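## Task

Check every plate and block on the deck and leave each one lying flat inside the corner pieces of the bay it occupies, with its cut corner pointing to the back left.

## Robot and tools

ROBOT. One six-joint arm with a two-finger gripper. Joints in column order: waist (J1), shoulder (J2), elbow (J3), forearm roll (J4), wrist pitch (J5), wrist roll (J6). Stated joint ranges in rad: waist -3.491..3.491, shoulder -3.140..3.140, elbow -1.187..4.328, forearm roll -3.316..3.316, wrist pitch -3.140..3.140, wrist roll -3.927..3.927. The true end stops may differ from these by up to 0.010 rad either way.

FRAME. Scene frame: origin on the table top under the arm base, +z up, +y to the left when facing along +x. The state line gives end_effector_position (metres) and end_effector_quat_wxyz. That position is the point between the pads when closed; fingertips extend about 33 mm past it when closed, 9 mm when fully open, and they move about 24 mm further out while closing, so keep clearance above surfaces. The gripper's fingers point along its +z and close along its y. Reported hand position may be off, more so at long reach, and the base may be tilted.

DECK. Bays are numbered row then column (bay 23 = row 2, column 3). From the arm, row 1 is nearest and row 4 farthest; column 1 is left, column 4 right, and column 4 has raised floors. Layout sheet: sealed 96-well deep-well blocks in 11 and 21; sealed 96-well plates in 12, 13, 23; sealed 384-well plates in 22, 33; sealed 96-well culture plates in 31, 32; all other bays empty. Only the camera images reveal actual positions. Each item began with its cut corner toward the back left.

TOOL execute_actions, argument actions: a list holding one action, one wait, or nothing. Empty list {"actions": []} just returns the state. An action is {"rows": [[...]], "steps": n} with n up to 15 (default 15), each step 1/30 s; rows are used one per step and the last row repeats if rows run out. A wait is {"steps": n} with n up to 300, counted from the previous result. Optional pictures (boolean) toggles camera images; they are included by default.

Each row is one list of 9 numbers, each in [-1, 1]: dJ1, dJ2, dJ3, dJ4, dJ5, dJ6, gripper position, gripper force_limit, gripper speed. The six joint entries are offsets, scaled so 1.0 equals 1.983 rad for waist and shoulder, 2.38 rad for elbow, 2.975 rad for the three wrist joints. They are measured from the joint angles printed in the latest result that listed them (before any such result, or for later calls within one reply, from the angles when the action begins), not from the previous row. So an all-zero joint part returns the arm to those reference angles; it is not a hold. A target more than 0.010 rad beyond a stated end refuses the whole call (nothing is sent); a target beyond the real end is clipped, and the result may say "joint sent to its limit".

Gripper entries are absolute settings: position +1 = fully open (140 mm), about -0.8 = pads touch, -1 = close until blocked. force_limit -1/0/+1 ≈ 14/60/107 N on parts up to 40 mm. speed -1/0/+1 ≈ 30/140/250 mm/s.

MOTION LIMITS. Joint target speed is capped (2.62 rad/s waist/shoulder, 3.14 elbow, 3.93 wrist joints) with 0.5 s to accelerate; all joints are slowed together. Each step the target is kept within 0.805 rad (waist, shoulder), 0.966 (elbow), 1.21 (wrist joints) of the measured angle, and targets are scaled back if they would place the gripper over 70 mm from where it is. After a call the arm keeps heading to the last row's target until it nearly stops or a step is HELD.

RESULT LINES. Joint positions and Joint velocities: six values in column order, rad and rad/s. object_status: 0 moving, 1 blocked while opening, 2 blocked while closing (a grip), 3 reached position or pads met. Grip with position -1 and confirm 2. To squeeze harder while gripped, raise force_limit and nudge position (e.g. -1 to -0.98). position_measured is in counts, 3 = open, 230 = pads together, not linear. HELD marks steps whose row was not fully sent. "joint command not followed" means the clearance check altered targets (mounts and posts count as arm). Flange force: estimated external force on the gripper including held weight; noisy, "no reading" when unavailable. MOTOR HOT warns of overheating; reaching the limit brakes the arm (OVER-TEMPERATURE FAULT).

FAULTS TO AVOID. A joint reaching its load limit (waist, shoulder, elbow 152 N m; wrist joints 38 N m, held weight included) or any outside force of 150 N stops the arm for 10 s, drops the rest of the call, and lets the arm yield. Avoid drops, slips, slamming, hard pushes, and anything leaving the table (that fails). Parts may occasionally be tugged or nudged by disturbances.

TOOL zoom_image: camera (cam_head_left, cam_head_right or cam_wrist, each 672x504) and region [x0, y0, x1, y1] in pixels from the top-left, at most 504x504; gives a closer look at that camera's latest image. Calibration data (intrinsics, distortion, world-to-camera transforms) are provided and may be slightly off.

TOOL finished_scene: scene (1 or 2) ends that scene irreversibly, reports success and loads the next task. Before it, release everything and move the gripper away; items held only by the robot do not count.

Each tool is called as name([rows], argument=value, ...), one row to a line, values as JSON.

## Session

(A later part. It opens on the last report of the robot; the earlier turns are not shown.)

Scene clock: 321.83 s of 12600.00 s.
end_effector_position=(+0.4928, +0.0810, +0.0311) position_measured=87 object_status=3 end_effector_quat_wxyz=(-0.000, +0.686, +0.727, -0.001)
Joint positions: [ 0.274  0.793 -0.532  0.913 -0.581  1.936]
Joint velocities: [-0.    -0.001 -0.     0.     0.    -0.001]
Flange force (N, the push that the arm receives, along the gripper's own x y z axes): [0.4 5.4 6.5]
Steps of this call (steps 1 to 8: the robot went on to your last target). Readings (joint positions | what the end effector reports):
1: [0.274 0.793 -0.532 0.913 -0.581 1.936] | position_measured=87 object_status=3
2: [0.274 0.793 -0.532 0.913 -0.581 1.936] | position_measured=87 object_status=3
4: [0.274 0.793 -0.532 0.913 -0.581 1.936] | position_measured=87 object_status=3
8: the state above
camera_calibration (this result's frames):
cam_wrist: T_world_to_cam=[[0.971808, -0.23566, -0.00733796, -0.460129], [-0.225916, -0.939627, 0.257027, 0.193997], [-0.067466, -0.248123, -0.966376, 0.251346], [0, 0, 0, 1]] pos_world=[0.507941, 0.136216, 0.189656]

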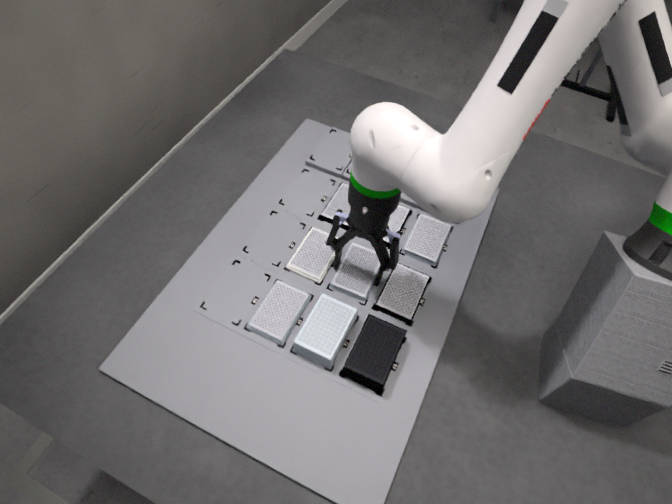

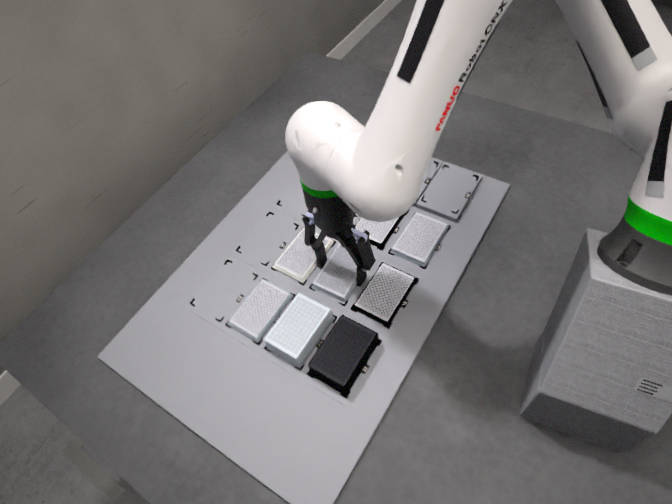

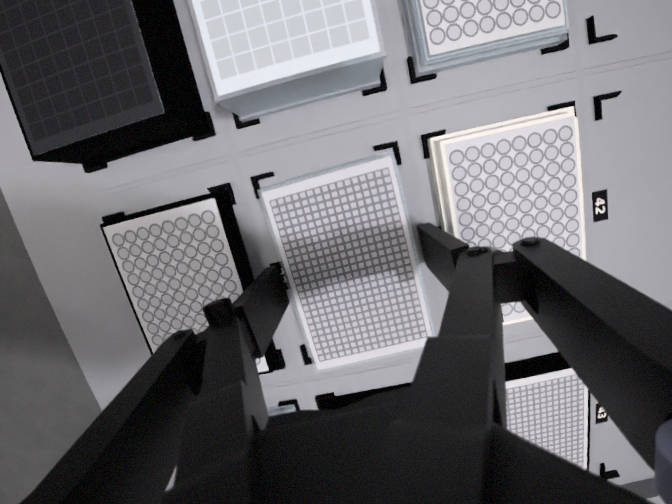

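execute_actions([
  {"rows":[[0,0,0,0,0,0,-1,-0.3,-0.7]],"steps":15},
], pictures=false)

execute_actions([
  {"rows":[[0.005,-0.0065,0.0008,-0.0072,-0.0041,0.0052,-1,-0.3,-0.7]],"steps":12},
], pictures=false)

execute_actions([
  {"rows":[[0,0,0,0,0,-0.0165,-1,-0.3,-0.7]],"steps":15},
])

zoom_image(camera="cam_wrist", region=[200, 110, 460, 260])

Scene clock: 329.20 s of 12600.00 s.
end_effector_position=(+0.4928, +0.0810, +0.0311) position_measured=108 object_status=2 end_effector_quat_wxyz=(-0.000, +0.686, +0.727, -0.001)
Joint positions: [ 0.274  0.793 -0.532  0.913 -0.581  1.936]
Joint velocities: [-0.001  0.001 -0.     0.001  0.    -0.   ]
Flange force (N, the push that the arm receives, along the gripper's own x y z axes): [-2.3 6.2 -6.1]
Steps of this call (steps 1 to 15: the robot went on to your last target; steps 16 to 90: nothing new was sent; then 3.87 s passed at rest; steps 91 to 105: all 15 steps of this action). Readings (joint positions | what the end effector reports):
91: [0.274 0.793 -0.532 0.913 -0.581 1.936] | position_measured=87 object_status=0
92: [0.274 0.793 -0.532 0.913 -0.581 1.936] | position_measured=88 object_status=0
94: [0.274 0.793 -0.532 0.913 -0.581 1.936] | position_measured=95 object_status=0
98: [0.274 0.793 -0.532 0.913 -0.581 1.936] | position_measured=108 object_status=0
105: the state above

Scene clock: 329.60 s of 12600.00 s.
end_effector_position=(+0.4937, +0.0803, +0.0380) position_measured=108 object_status=2 end_effector_quat_wxyz=(+0.001, +0.686, +0.727, -0.001)
Joint positions: [ 0.283  0.781 -0.53   0.892 -0.593  1.951]
Joint velocities: [ 0.001  0.     0.    -0.002 -0.001  0.001]
Flange force (N, the push that the arm receives, along the gripper's own x y z axes): [-0.9 0.8 5.8]
Steps of this call (steps 1 to 12: all 12 steps of this action). Readings (joint positions | what the end effector reports):
1: [0.274 0.793 -0.532 0.913 -0.581 1.936] | position_measured=108 object_status=2
2: [0.275 0.792 -0.532 0.910 -0.581 1.938] | position_measured=108 object_status=2
4: [0.280 0.785 -0.531 0.899 -0.589 1.947] | position_measured=108 object_status=2
8: [0.283 0.781 -0.530 0.893 -0.593 1.951] | position_measured=108 object_status=2
12: the state above

Scene clock: 330.10 s of 12600.00 s.
end_effector_position=(+0.4937, +0.0803, +0.0381) position_measured=108 object_status=2 end_effector_quat_wxyz=(+0.001, +0.704, +0.710, -0.001)
Joint positions: [ 0.283  0.781 -0.53   0.892 -0.593  1.902]
Joint velocities: [-0.     0.001 -0.001  0.    -0.    -0.   ]
Flange force (N, the push that the arm receives, along the gripper's own x y z axes): [1.3 7.7 7.8]
Steps of this call (steps 1 to 15: all 15 steps of this action). Readings (joint positions | what the end effector reports):
1: [0.283 0.781 -0.530 0.892 -0.593 1.951] | position_measured=108 object_status=2
2: [0.283 0.781 -0.530 0.892 -0.593 1.948] | position_measured=108 object_status=2
4: [0.283 0.781 -0.530 0.892 -0.593 1.924] | position_measured=108 object_status=2
8: [0.283 0.781 -0.530 0.892 -0.593 1.904] | position_measured=108 object_status=2
15: the state above
camera_calibration (this result's frames):
cam_wrist: T_world_to_cam=[[0.959132, -0.282905, -0.005435, -0.451174], [-0.271972, -0.927026, 0.258175, 0.213393], [-0.0780773, -0.246146, -0.966083, 0.263043], [0, 0, 0, 1]] pos_world=[0.51131, 0.134928, 0.196576]

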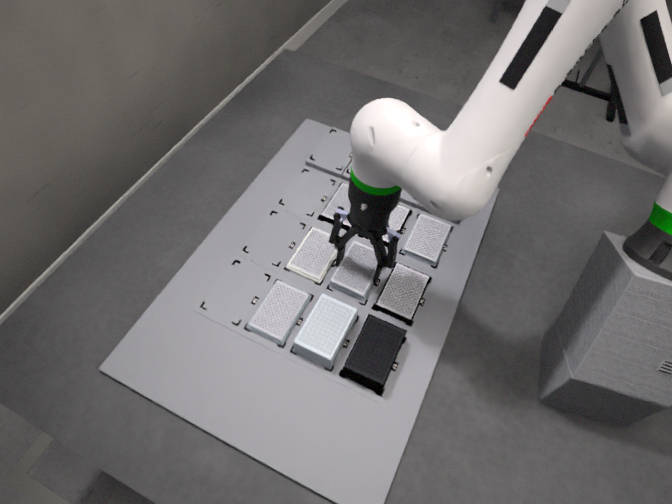

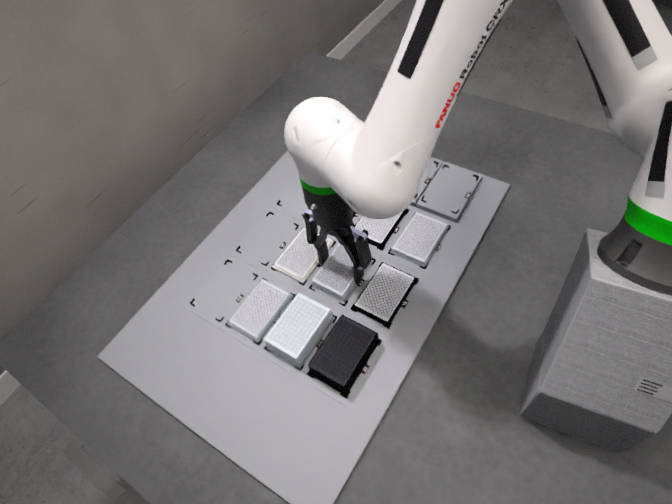

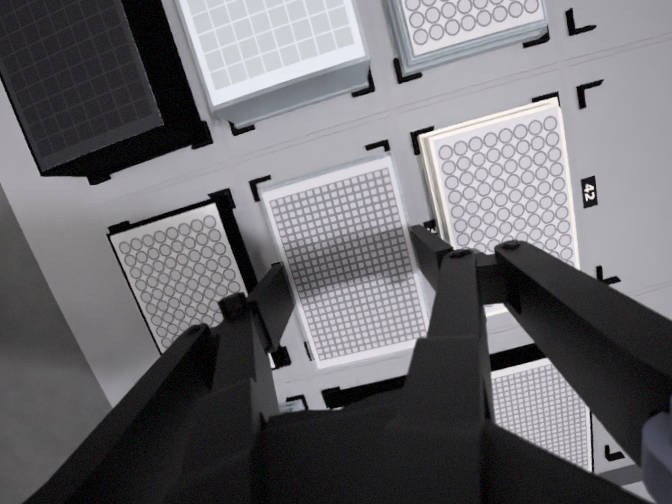

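Region (200, 110, 460, 260) of cam_wrist's 672x504 image, scaled by 1.938, with more detail than that image has; it fills the top 291 rows of this view, and the rest is white.

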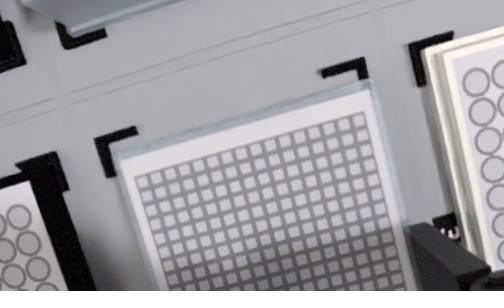

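execute_actions([
  {"rows":[[0.0024,-0.0003,-0.003,0.0014,0.001,-0.0036,-1,-0.3,-0.7]],"steps":15},
])

zoom_image(camera="cam_wrist", region=[200, 110, 460, 260])

Scene clock: 349.97 s of 12600.00 s.
end_effector_position=(+0.4907, +0.0822, +0.0380) position_measured=108 object_status=2 end_effector_quat_wxyz=(+0.001, +0.704, +0.710, -0.001)
Joint positions: [ 0.288  0.78  -0.537  0.896 -0.59   1.892]
Joint velocities: [-0.     0.002  0.    -0.     0.    -0.001]
Flange force (N, the push that the arm receives, along the gripper's own x y z axes): [-0.5 4.8 6.0]
Steps of this call (steps 1 to 15: the robot went on to your last target; steps 16 to 90: nothing new was sent; then 16.37 s passed at rest; steps 91 to 105: all 15 steps of this action). Readings (joint positions | what the end effector reports):
91: [0.283 0.781 -0.530 0.892 -0.593 1.902] | position_measured=108 object_status=2
92: [0.284 0.781 -0.531 0.893 -0.593 1.900] | position_measured=108 object_status=2
94: [0.286 0.780 -0.535 0.895 -0.591 1.895] | position_measured=108 object_status=2
98: [0.288 0.780 -0.537 0.896 -0.590 1.892] | position_measured=108 object_status=2
105: the state above
camera_calibration (this result's frames):
cam_wrist: T_world_to_cam=[[0.959084, -0.283068, -0.00541852, -0.447703], [-0.272119, -0.926933, 0.258352, 0.214421], [-0.0781539, -0.246307, -0.966036, 0.263296], [0, 0, 0, 1]] pos_world=[0.508311, 0.136875, 0.196532]

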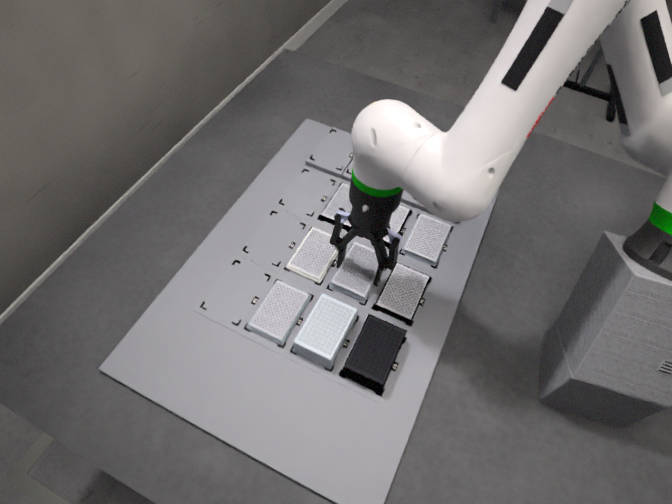

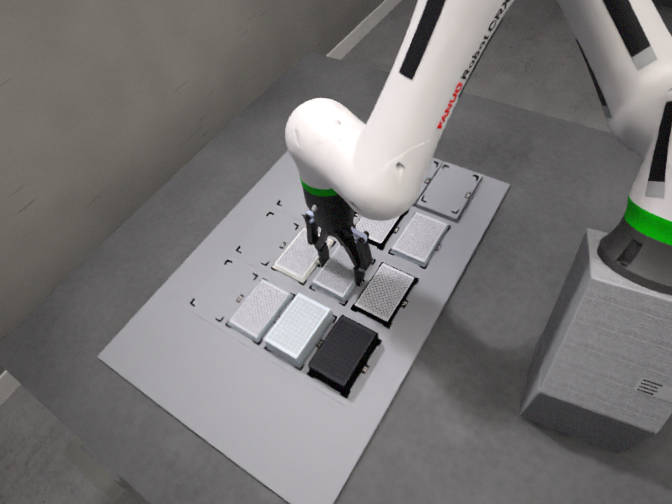

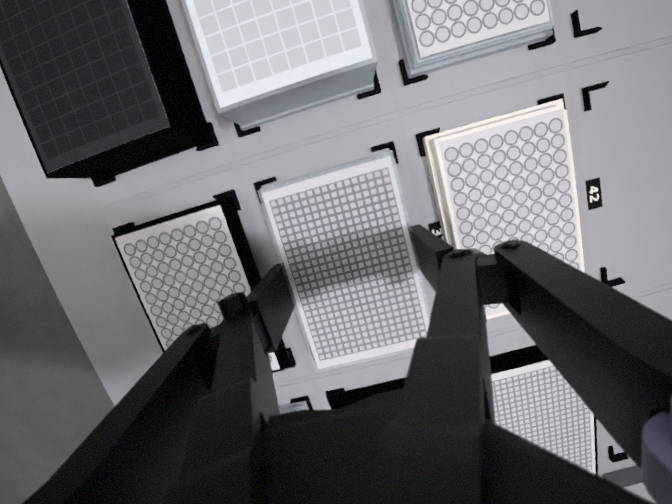

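Region (200, 110, 460, 260) of cam_wrist's 672x504 image, scaled by 1.938, with more detail than that image has; it fills the top 291 rows of this view, and the rest is white.

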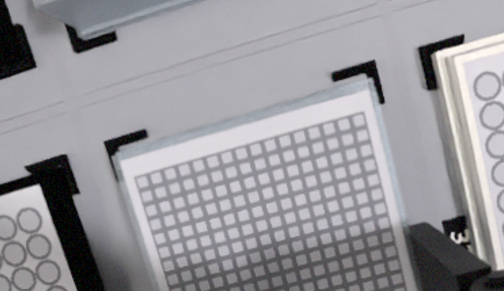

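execute_actions([
  {"rows":[[-0.0015,0.0019,-0.0002,0.0021,0.0012,-0.0015,-1,-0.3,-0.7],[-0.0015,0.0019,-0.0002,0.0021,0.0012,-0.0015,-1,-0.3,-0.7],[-0.0015,0.0019,-0.0002,0.0021,0.0012,-0.0015,-1,-0.3,-0.7],[-0.003,0.0038,-0.0005,0.0042,0.0024,-0.003,-1,-0.3,-0.7],[-0.003,0.0038,-0.0005,0.0042,0.0024,-0.003,-1,-0.3,-0.7],[-0.003,0.0038,-0.0005,0.0042,0.0024,-0.003,-1,-0.3,-0.7],[-0.003,0.0038,-0.0005,0.0042,0.0024,-0.003,-1,-0.3,-0.7],[-0.0043,0.0056,-0.0007,0.0062,0.0035,-0.0045,-1,-0.3,-0.7]],"steps":15},
], pictures=false)

execute_actions([
  {"rows":[[0,0,0,0,0,0,0.33,-0.3,-0.7]],"steps":12},
], pictures=false)

execute_actions([
  {"rows":[[0.025,-0.0325,0.004,-0.036,-0.0205,0.026,0.33,-0.3,-0.7]],"steps":15},
])

execute_actions([
  {"rows":[[-0.0317,0.0766,0.1488,-0.0449,-0.0443,0.0819,0.33,-0.3,-0.7]],"steps":15},
], pictures=false)

execute_actions([
  {"steps":20},
])

Scene clock: 372.57 s of 12600.00 s.
end_effector_position=(+0.4899, +0.0829, +0.0321) position_measured=108 object_status=2 end_effector_quat_wxyz=(+0.000, +0.704, +0.710, -0.001)
Joint positions: [ 0.28   0.791 -0.539  0.914 -0.58   1.879]
Joint velocities: [-0.002  0.001  0.     0.003  0.002 -0.002]
Flange force (N, the push that the arm receives, along the gripper's own x y z axes): [-3.9 4.7 7.2]
Steps of this call (steps 1 to 15: the robot went on to your last target; steps 16 to 90: nothing new was sent; then 19.10 s passed at rest; steps 91 to 105: all 15 steps of this action). Readings (joint positions | what the end effector reports):
91: [0.288 0.780 -0.537 0.896 -0.590 1.892] | position_measured=108 object_status=2
92: [0.288 0.781 -0.537 0.898 -0.589 1.891] | position_measured=108 object_status=2
94: [0.286 0.783 -0.538 0.901 -0.587 1.888] | position_measured=108 object_status=2
98: [0.283 0.787 -0.538 0.908 -0.584 1.884] | position_measured=108 object_status=2
105: the state above

Scene clock: 372.97 s of 12600.00 s.
end_effector_position=(+0.4898, +0.0829, +0.0320) position_measured=87 object_status=0 end_effector_quat_wxyz=(+0.000, +0.704, +0.710, -0.001)
Joint positions: [ 0.28   0.791 -0.539  0.915 -0.58   1.878]
Joint velocities: [-0.    -0.    -0.    -0.    -0.     0.002]
Flange force (N, the push that the arm receives, along the gripper's own x y z axes): [-0.9 6.0 4.4]
Steps of this call (steps 1 to 12: all 12 steps of this action). Readings (joint positions | what the end effector reports):
1: [0.280 0.791 -0.539 0.915 -0.580 1.878] | position_measured=108 object_status=0
2: [0.280 0.791 -0.539 0.915 -0.580 1.878] | position_measured=108 object_status=0
4: [0.280 0.791 -0.539 0.915 -0.580 1.878] | position_measured=101 object_status=0
8: [0.280 0.791 -0.539 0.915 -0.580 1.878] | position_measured=88 object_status=0
12: the state above

Scene clock: 373.47 s of 12600.00 s.
end_effector_position=(+0.4917, +0.0806, +0.0667) position_measured=87 object_status=3 end_effector_quat_wxyz=(+0.003, +0.704, +0.711, -0.001)
Joint positions: [ 0.329  0.727 -0.529  0.808 -0.641  1.956]
Joint velocities: [ 0.001 -0.001  0.001 -0.002 -0.001  0.002]
Flange force (N, the push that the arm receives, along the gripper's own x y z axes): [-1.8 5.0 4.5]
Steps of this call (steps 1 to 15: all 15 steps of this action). Readings (joint positions | what the end effector reports):
1: [0.280 0.791 -0.539 0.915 -0.580 1.879] | position_measured=87 object_status=0
2: [0.281 0.789 -0.539 0.911 -0.580 1.881] | position_measured=87 object_status=3
4: [0.295 0.770 -0.536 0.880 -0.599 1.904] | position_measured=87 object_status=3
8: [0.327 0.730 -0.530 0.813 -0.637 1.951] | position_measured=87 object_status=3
15: the state above
camera_calibration (this result's frames):
cam_wrist: T_world_to_cam=[[0.959547, -0.281537, -0.00254803, -0.449567], [-0.271213, -0.926712, 0.260093, 0.205213], [-0.0755871, -0.24888, -0.96558, 0.289599], [0, 0, 0, 1]] pos_world=[0.508927, 0.135679, 0.225111]

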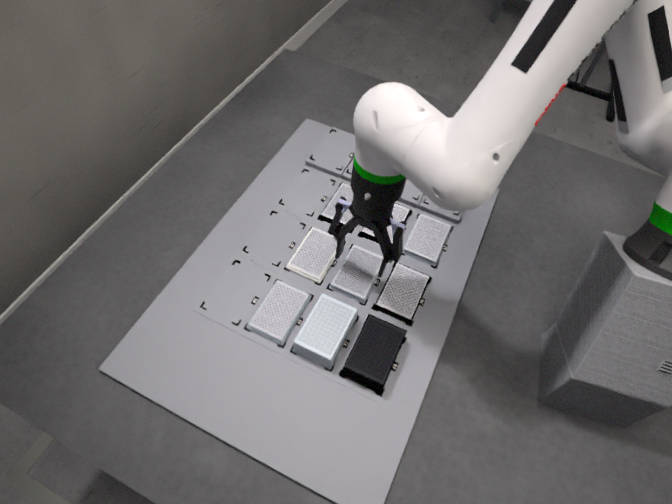

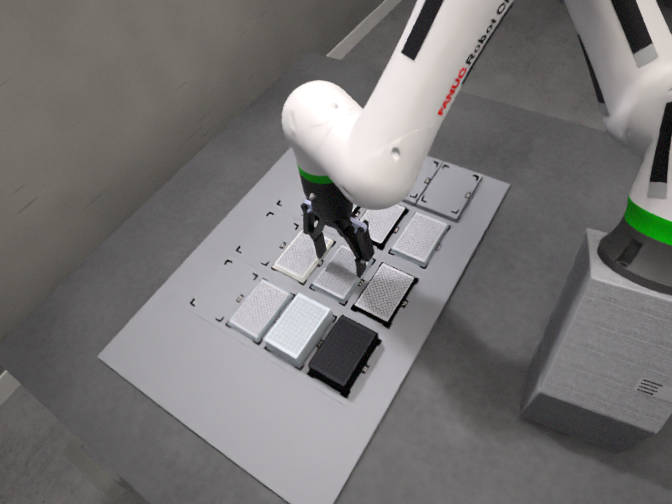

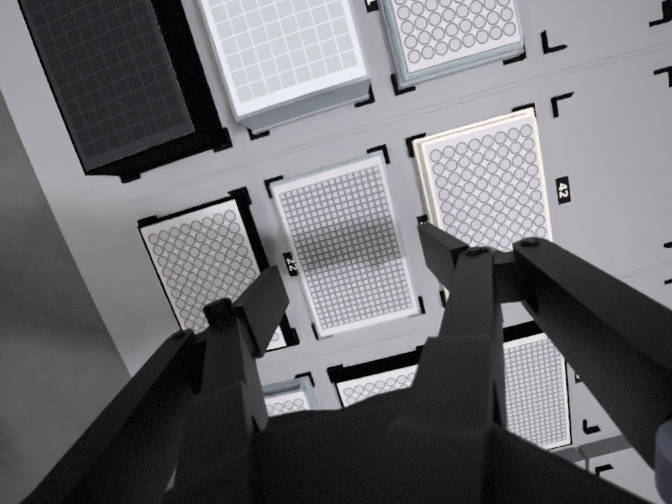

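Scene clock: 373.97 s of 12600.00 s.
end_effector_position=(+0.5957, +0.0819, +0.0611) position_measured=87 object_status=3 end_effector_quat_wxyz=(+0.000, +0.704, +0.710, -0.001)
Joint positions: [ 0.268  0.875 -0.184  0.677 -0.769  2.193]
Joint velocities: [-0.046  0.113  0.264 -0.1   -0.098  0.18 ]
Flange force (N, the push that the arm receives, along the gripper's own x y z axes): [0.5 20.5 6.8]
Steps of this call (steps 1 to 15: all 15 steps of this action). Readings (joint positions | what the end effector reports):
1: [0.329 0.727 -0.529 0.808 -0.641 1.956] | position_measured=87 object_status=3
2: [0.329 0.728 -0.527 0.806 -0.642 1.958] | position_measured=87 object_status=3
4: [0.323 0.739 -0.502 0.797 -0.651 1.975] | position_measured=87 object_status=3
8: [0.300 0.795 -0.373 0.749 -0.699 2.063] | position_measured=87 object_status=3
15: the state above

Scene clock: 374.63 s of 12600.00 s.
end_effector_position=(+0.5981, +0.0819, +0.0609) position_measured=87 object_status=3 end_effector_quat_wxyz=(-0.000, +0.704, +0.710, -0.001)
Joint positions: [ 0.266  0.879 -0.175  0.674 -0.772  2.199]
Joint velocities: [-0.    -0.001  0.     0.    -0.001  0.   ]
Flange force (N, the push that the arm receives, along the gripper's own x y z axes): [1.9 7.7 4.6]
Steps of this call (steps 1 to 15: the robot went on to your last target; steps 16 to 20: nothing new was sent). Readings (joint positions | what the end effector reports):
1: [0.267 0.877 -0.178 0.675 -0.771 2.197] | position_measured=87 object_status=3
2: [0.267 0.878 -0.177 0.674 -0.772 2.198] | position_measured=87 object_status=3
4: [0.266 0.878 -0.176 0.674 -0.772 2.199] | position_measured=87 object_status=3
8: [0.266 0.879 -0.175 0.674 -0.772 2.199] | position_measured=87 object_status=3
20: the state above
The arm was judged still, so your last target was given up. Only a new action makes it travel on or press farther. Fingers that are still opening or closing keep moving.
camera_calibration (this result's frames):
cam_wrist: T_world_to_cam=[[0.958917, -0.28358, -0.00778174, -0.550428], [-0.272066, -0.927061, 0.257951, 0.23745], [-0.0803639, -0.245236, -0.966127, 0.29494], [0, 0, 0, 1]] pos_world=[0.61612, 0.13637, 0.219415]

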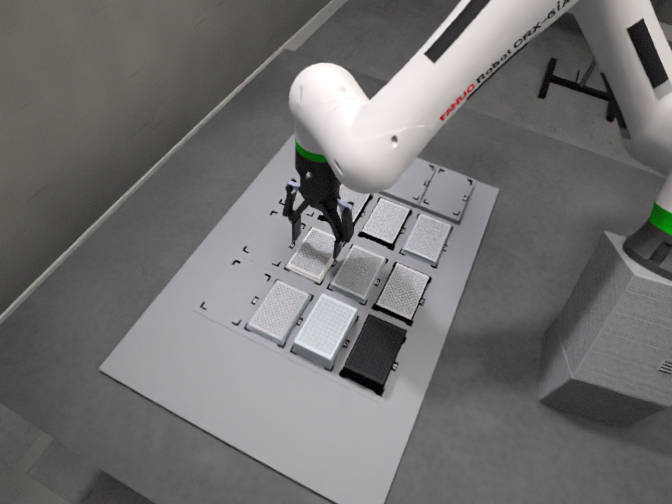

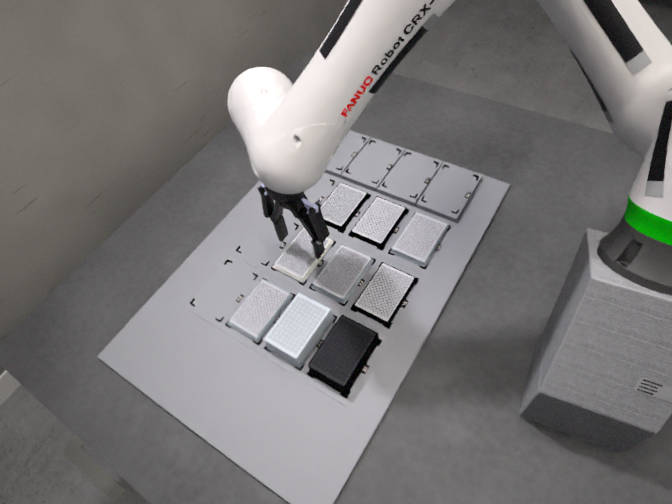

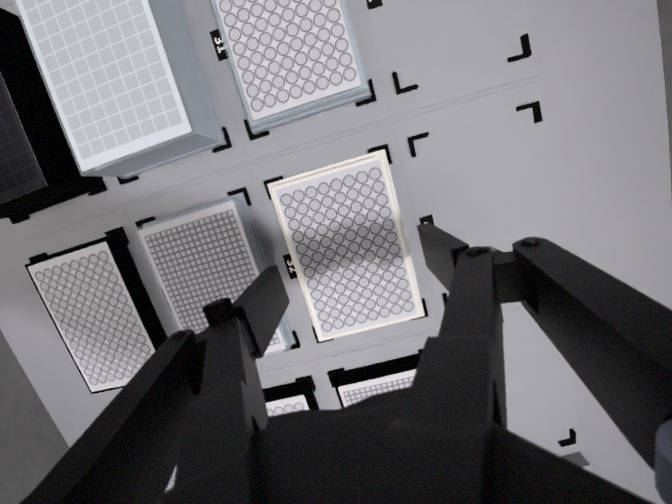

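zoom_image(camera="cam_wrist", region=[220, 120, 460, 360])

Region (220, 120, 460, 360) of cam_wrist's 672x504 image, scaled by 2.100, with more detail than that image has.

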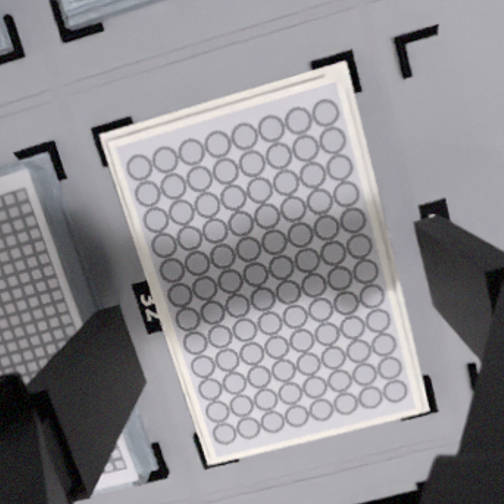

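execute_actions([
  {"rows":[[-0.0096,0.015,-0.0007,0.0107,0.0103,-0.0065,0.36,-0.3,-0.5],[-0.0096,0.015,-0.0007,0.0107,0.0103,-0.0065,0.36,-0.3,-0.5],[-0.0096,0.015,-0.0007,0.0107,0.0103,-0.0065,0.36,-0.3,-0.5],[-0.0096,0.015,-0.0007,0.0107,0.0103,-0.0065,0.36,-0.3,-0.5],[-0.0096,0.015,-0.0007,0.0107,0.0103,-0.0065,0.36,-0.3,-0.5],[-0.0096,0.015,-0.0007,0.0107,0.0103,-0.0065,0.36,-0.3,-0.5],[-0.0096,0.015,-0.0007,0.0107,0.0103,-0.0065,0.36,-0.3,-0.5],[-0.0144,0.0225,-0.001,0.0161,0.0154,-0.0097,0.36,-0.3,-0.5]],"steps":15},
], pictures=false)

execute_actions([
  {"steps":8},
])

zoom_image(camera="cam_wrist", region=[200, 110, 460, 260])

Scene clock: 394.10 s of 12600.00 s.
end_effector_position=(+0.5989, +0.0813, +0.0328) position_measured=84 object_status=3 end_effector_quat_wxyz=(+0.000, +0.704, +0.710, -0.001)
Joint positions: [ 0.238  0.923 -0.178  0.721 -0.727  2.171]
Joint velocities: [-0.005  0.007 -0.001  0.01   0.009 -0.005]
Flange force (N, the push that the arm receives, along the gripper's own x y z axes): [0.7 6.0 7.0]
Steps of this call (steps 1 to 90: nothing new was sent; then 15.97 s passed at rest; steps 91 to 105: all 15 steps of this action). Readings (joint positions | what the end effector reports):
91: [0.266 0.879 -0.175 0.674 -0.772 2.199] | position_measured=87 object_status=0
92: [0.265 0.881 -0.175 0.676 -0.772 2.198] | position_measured=86 object_status=0
94: [0.255 0.896 -0.176 0.692 -0.755 2.188] | position_measured=84 object_status=0
98: [0.248 0.907 -0.177 0.705 -0.743 2.181] | position_measured=84 object_status=3
105: the state above

Scene clock: 394.37 s of 12600.00 s.
end_effector_position=(+0.5988, +0.0813, +0.0324) position_measured=84 object_status=3 end_effector_quat_wxyz=(+0.000, +0.704, +0.710, -0.001)
Joint positions: [ 0.238  0.923 -0.178  0.722 -0.727  2.171]
Joint velocities: [ 0.     0.    -0.     0.    -0.    -0.001]
Flange force (N, the push that the arm receives, along the gripper's own x y z axes): [1.1 7.3 6.0]
Steps of this call (steps 1 to 8: the robot went on to your last target). Readings (joint positions | what the end effector reports):
1: [0.238 0.923 -0.178 0.722 -0.727 2.171] | position_measured=84 object_status=3
2: [0.238 0.923 -0.178 0.722 -0.727 2.171] | position_measured=84 object_status=3
4: [0.238 0.923 -0.178 0.722 -0.727 2.171] | position_measured=84 object_status=3
8: the state above
camera_calibration (this result's frames):
cam_wrist: T_world_to_cam=[[0.959295, -0.282332, -0.00651572, -0.551877], [-0.27123, -0.927508, 0.257223, 0.244027], [-0.0786658, -0.244986, -0.96633, 0.266312], [0, 0, 0, 1]] pos_world=[0.616549, 0.135767, 0.19098]

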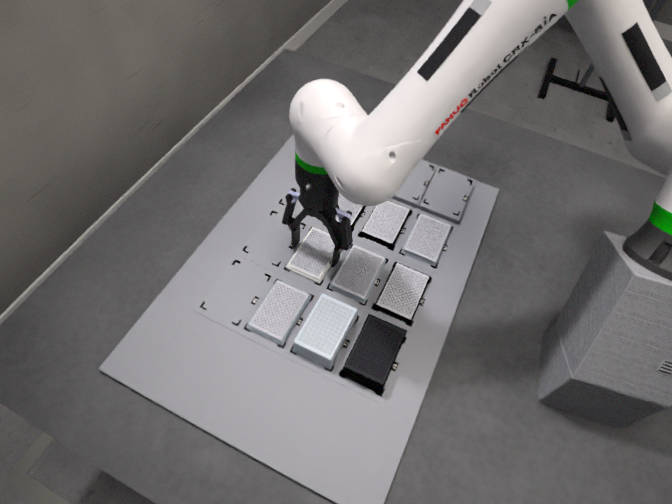

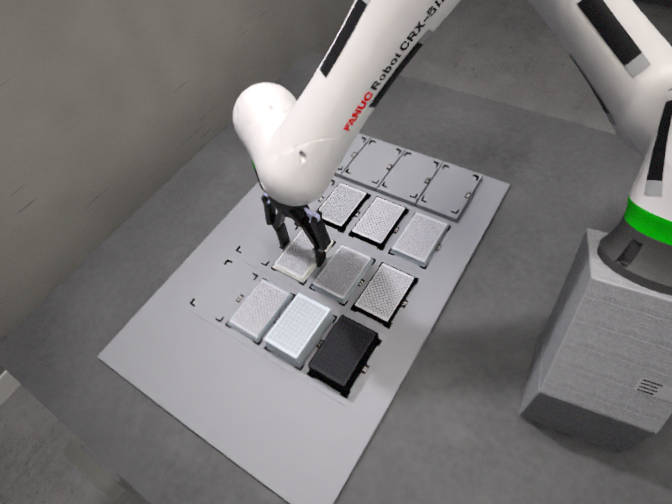

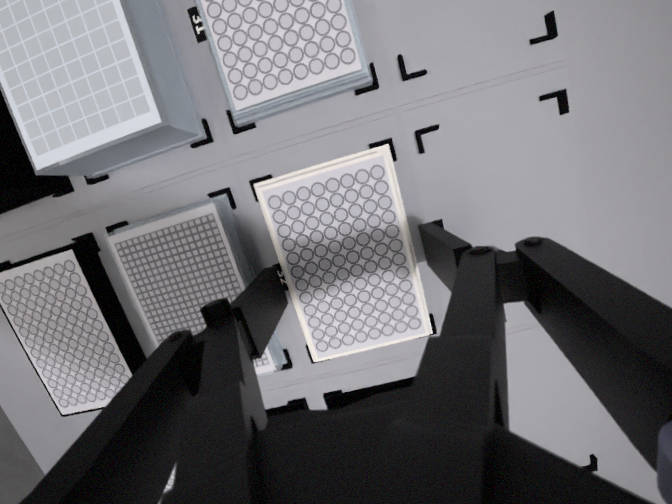

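Region (200, 110, 460, 260) of cam_wrist's 672x504 image, scaled by 1.938, with more detail than that image has; it fills the top 291 rows of this view, and the rest is white.

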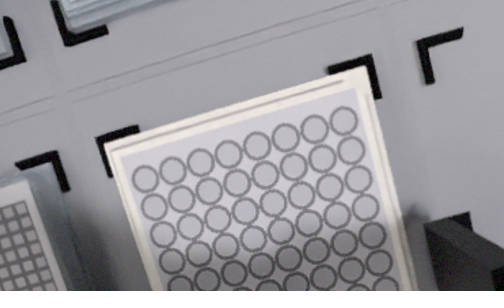

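execute_actions([
  {"rows":[[0.0004,-0.0014,-0.003,0.001,0.001,-0.0016,0.36,-0.3,-0.7]],"steps":10},
], pictures=false)

execute_actions([
  {"rows":[[0,0,0,0,0,0,-1,-0.3,-0.7]],"steps":15},
], pictures=false)

execute_actions([
  {"rows":[[0.0025,-0.0039,0.0002,-0.0028,-0.0026,0.0016,-1,-0.3,-0.7]],"steps":12},
], pictures=false)

execute_actions([
  {"rows":[[-0.0019,-0.0015,-0.0011,0.0006,0.0003,0.0007,-1,-0.3,-0.7]],"steps":12},
])

zoom_image(camera="cam_wrist", region=[200, 110, 460, 260])

Scene clock: 417.80 s of 12600.00 s.
end_effector_position=(+0.5969, +0.0813, +0.0324) position_measured=84 object_status=3 end_effector_quat_wxyz=(+0.000, +0.704, +0.710, -0.001)
Joint positions: [ 0.239  0.92  -0.185  0.725 -0.724  2.166]
Joint velocities: [ 0.001 -0.001 -0.002  0.001  0.    -0.   ]
Flange force (N, the push that the arm receives, along the gripper's own x y z axes): [0.2 6.2 6.5]
Steps of this call (steps 1 to 15: the robot went on to your last target; steps 16 to 90: nothing new was sent; then 20.10 s passed at rest; steps 91 to 100: all 10 steps of this action). Readings (joint positions | what the end effector reports):
91: [0.238 0.923 -0.178 0.722 -0.727 2.170] | position_measured=84 object_status=3
92: [0.238 0.923 -0.179 0.723 -0.726 2.169] | position_measured=84 object_status=3
94: [0.238 0.921 -0.183 0.724 -0.724 2.167] | position_measured=84 object_status=3
98: [0.238 0.921 -0.185 0.725 -0.724 2.166] | position_measured=84 object_status=3
100: the state above

Scene clock: 418.30 s of 12600.00 s.
end_effector_position=(+0.5970, +0.0814, +0.0325) position_measured=107 object_status=2 end_effector_quat_wxyz=(+0.000, +0.704, +0.710, -0.000)
Joint positions: [ 0.239  0.92  -0.185  0.725 -0.724  2.166]
Joint velocities: [-0.    -0.    -0.001 -0.     0.    -0.   ]
Flange force (N, the push that the arm receives, along the gripper's own x y z axes): [-1.2 -5.2 -27.5]
Steps of this call (steps 1 to 15: all 15 steps of this action). Readings (joint positions | what the end effector reports):
1: [0.239 0.920 -0.185 0.725 -0.724 2.166] | position_measured=84 object_status=0
2: [0.239 0.920 -0.185 0.725 -0.724 2.166] | position_measured=85 object_status=0
4: [0.239 0.920 -0.185 0.725 -0.724 2.166] | position_measured=92 object_status=0
8: [0.239 0.920 -0.185 0.725 -0.724 2.166] | position_measured=105 object_status=0
15: the state above

Scene clock: 418.70 s of 12600.00 s.
end_effector_position=(+0.5971, +0.0814, +0.0374) position_measured=109 object_status=2 end_effector_quat_wxyz=(+0.001, +0.704, +0.710, -0.001)
Joint positions: [ 0.244  0.913 -0.184  0.717 -0.731  2.171]
Joint velocities: [ 0.     0.     0.001 -0.001 -0.001 -0.001]
Flange force (N, the push that the arm receives, along the gripper's own x y z axes): [0.9 6.3 6.6]
Steps of this call (steps 1 to 12: all 12 steps of this action). Readings (joint positions | what the end effector reports):
1: [0.239 0.920 -0.185 0.725 -0.724 2.166] | position_measured=107 object_status=2
2: [0.239 0.919 -0.185 0.723 -0.724 2.167] | position_measured=107 object_status=2
4: [0.242 0.915 -0.185 0.719 -0.728 2.169] | position_measured=109 object_status=2
8: [0.243 0.913 -0.184 0.717 -0.731 2.170] | position_measured=109 object_status=2
12: the state above

Scene clock: 419.10 s of 12600.00 s.
end_effector_position=(+0.5971, +0.0789, +0.0374) position_measured=109 object_status=2 end_effector_quat_wxyz=(+0.001, +0.704, +0.710, -0.000)
Joint positions: [ 0.24   0.91  -0.187  0.718 -0.73   2.173]
Joint velocities: [-0.001 -0.    -0.001  0.     0.001  0.001]
Flange force (N, the push that the arm receives, along the gripper's own x y z axes): [4.8 7.1 4.2]
Steps of this call (steps 1 to 12: all 12 steps of this action). Readings (joint positions | what the end effector reports):
1: [0.244 0.913 -0.184 0.717 -0.731 2.171] | position_measured=109 object_status=2
2: [0.243 0.912 -0.185 0.717 -0.731 2.171] | position_measured=109 object_status=2
4: [0.241 0.910 -0.186 0.718 -0.731 2.172] | position_measured=109 object_status=2
8: [0.240 0.910 -0.187 0.718 -0.731 2.173] | position_measured=109 object_status=2
12: the state above
camera_calibration (this result's frames):
cam_wrist: T_world_to_cam=[[0.959147, -0.282845, -0.0060479, -0.550751], [-0.271831, -0.927301, 0.257334, 0.240394], [-0.0783937, -0.245177, -0.966304, 0.270293], [0, 0, 0, 1]] pos_world=[0.614787, 0.133411, 0.195993]

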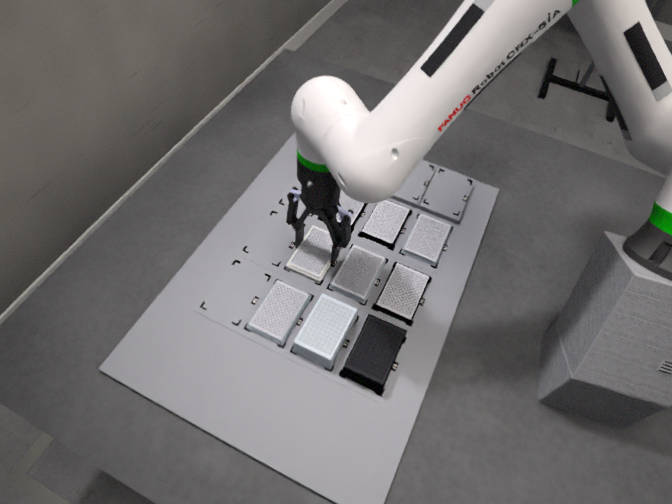

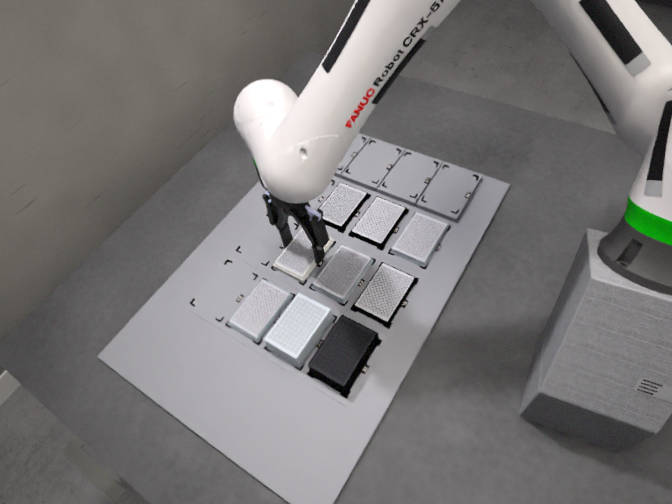

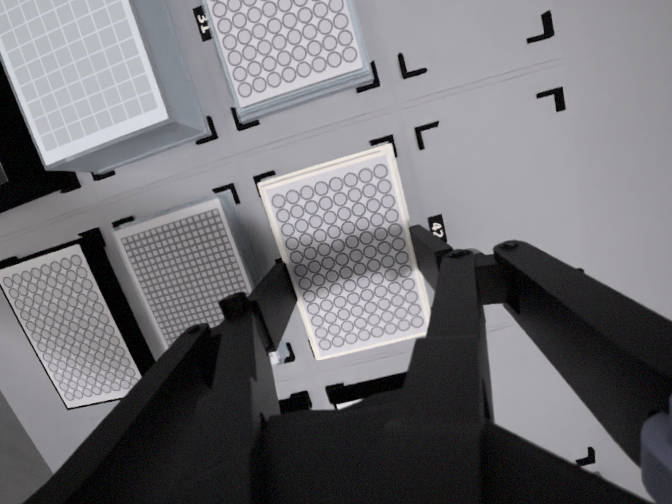

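Region (200, 110, 460, 260) of cam_wrist's 672x504 image, scaled by 1.938, with more detail than that image has; it fills the top 291 rows of this view, and the rest is white.

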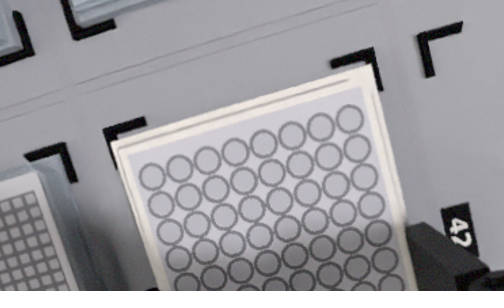

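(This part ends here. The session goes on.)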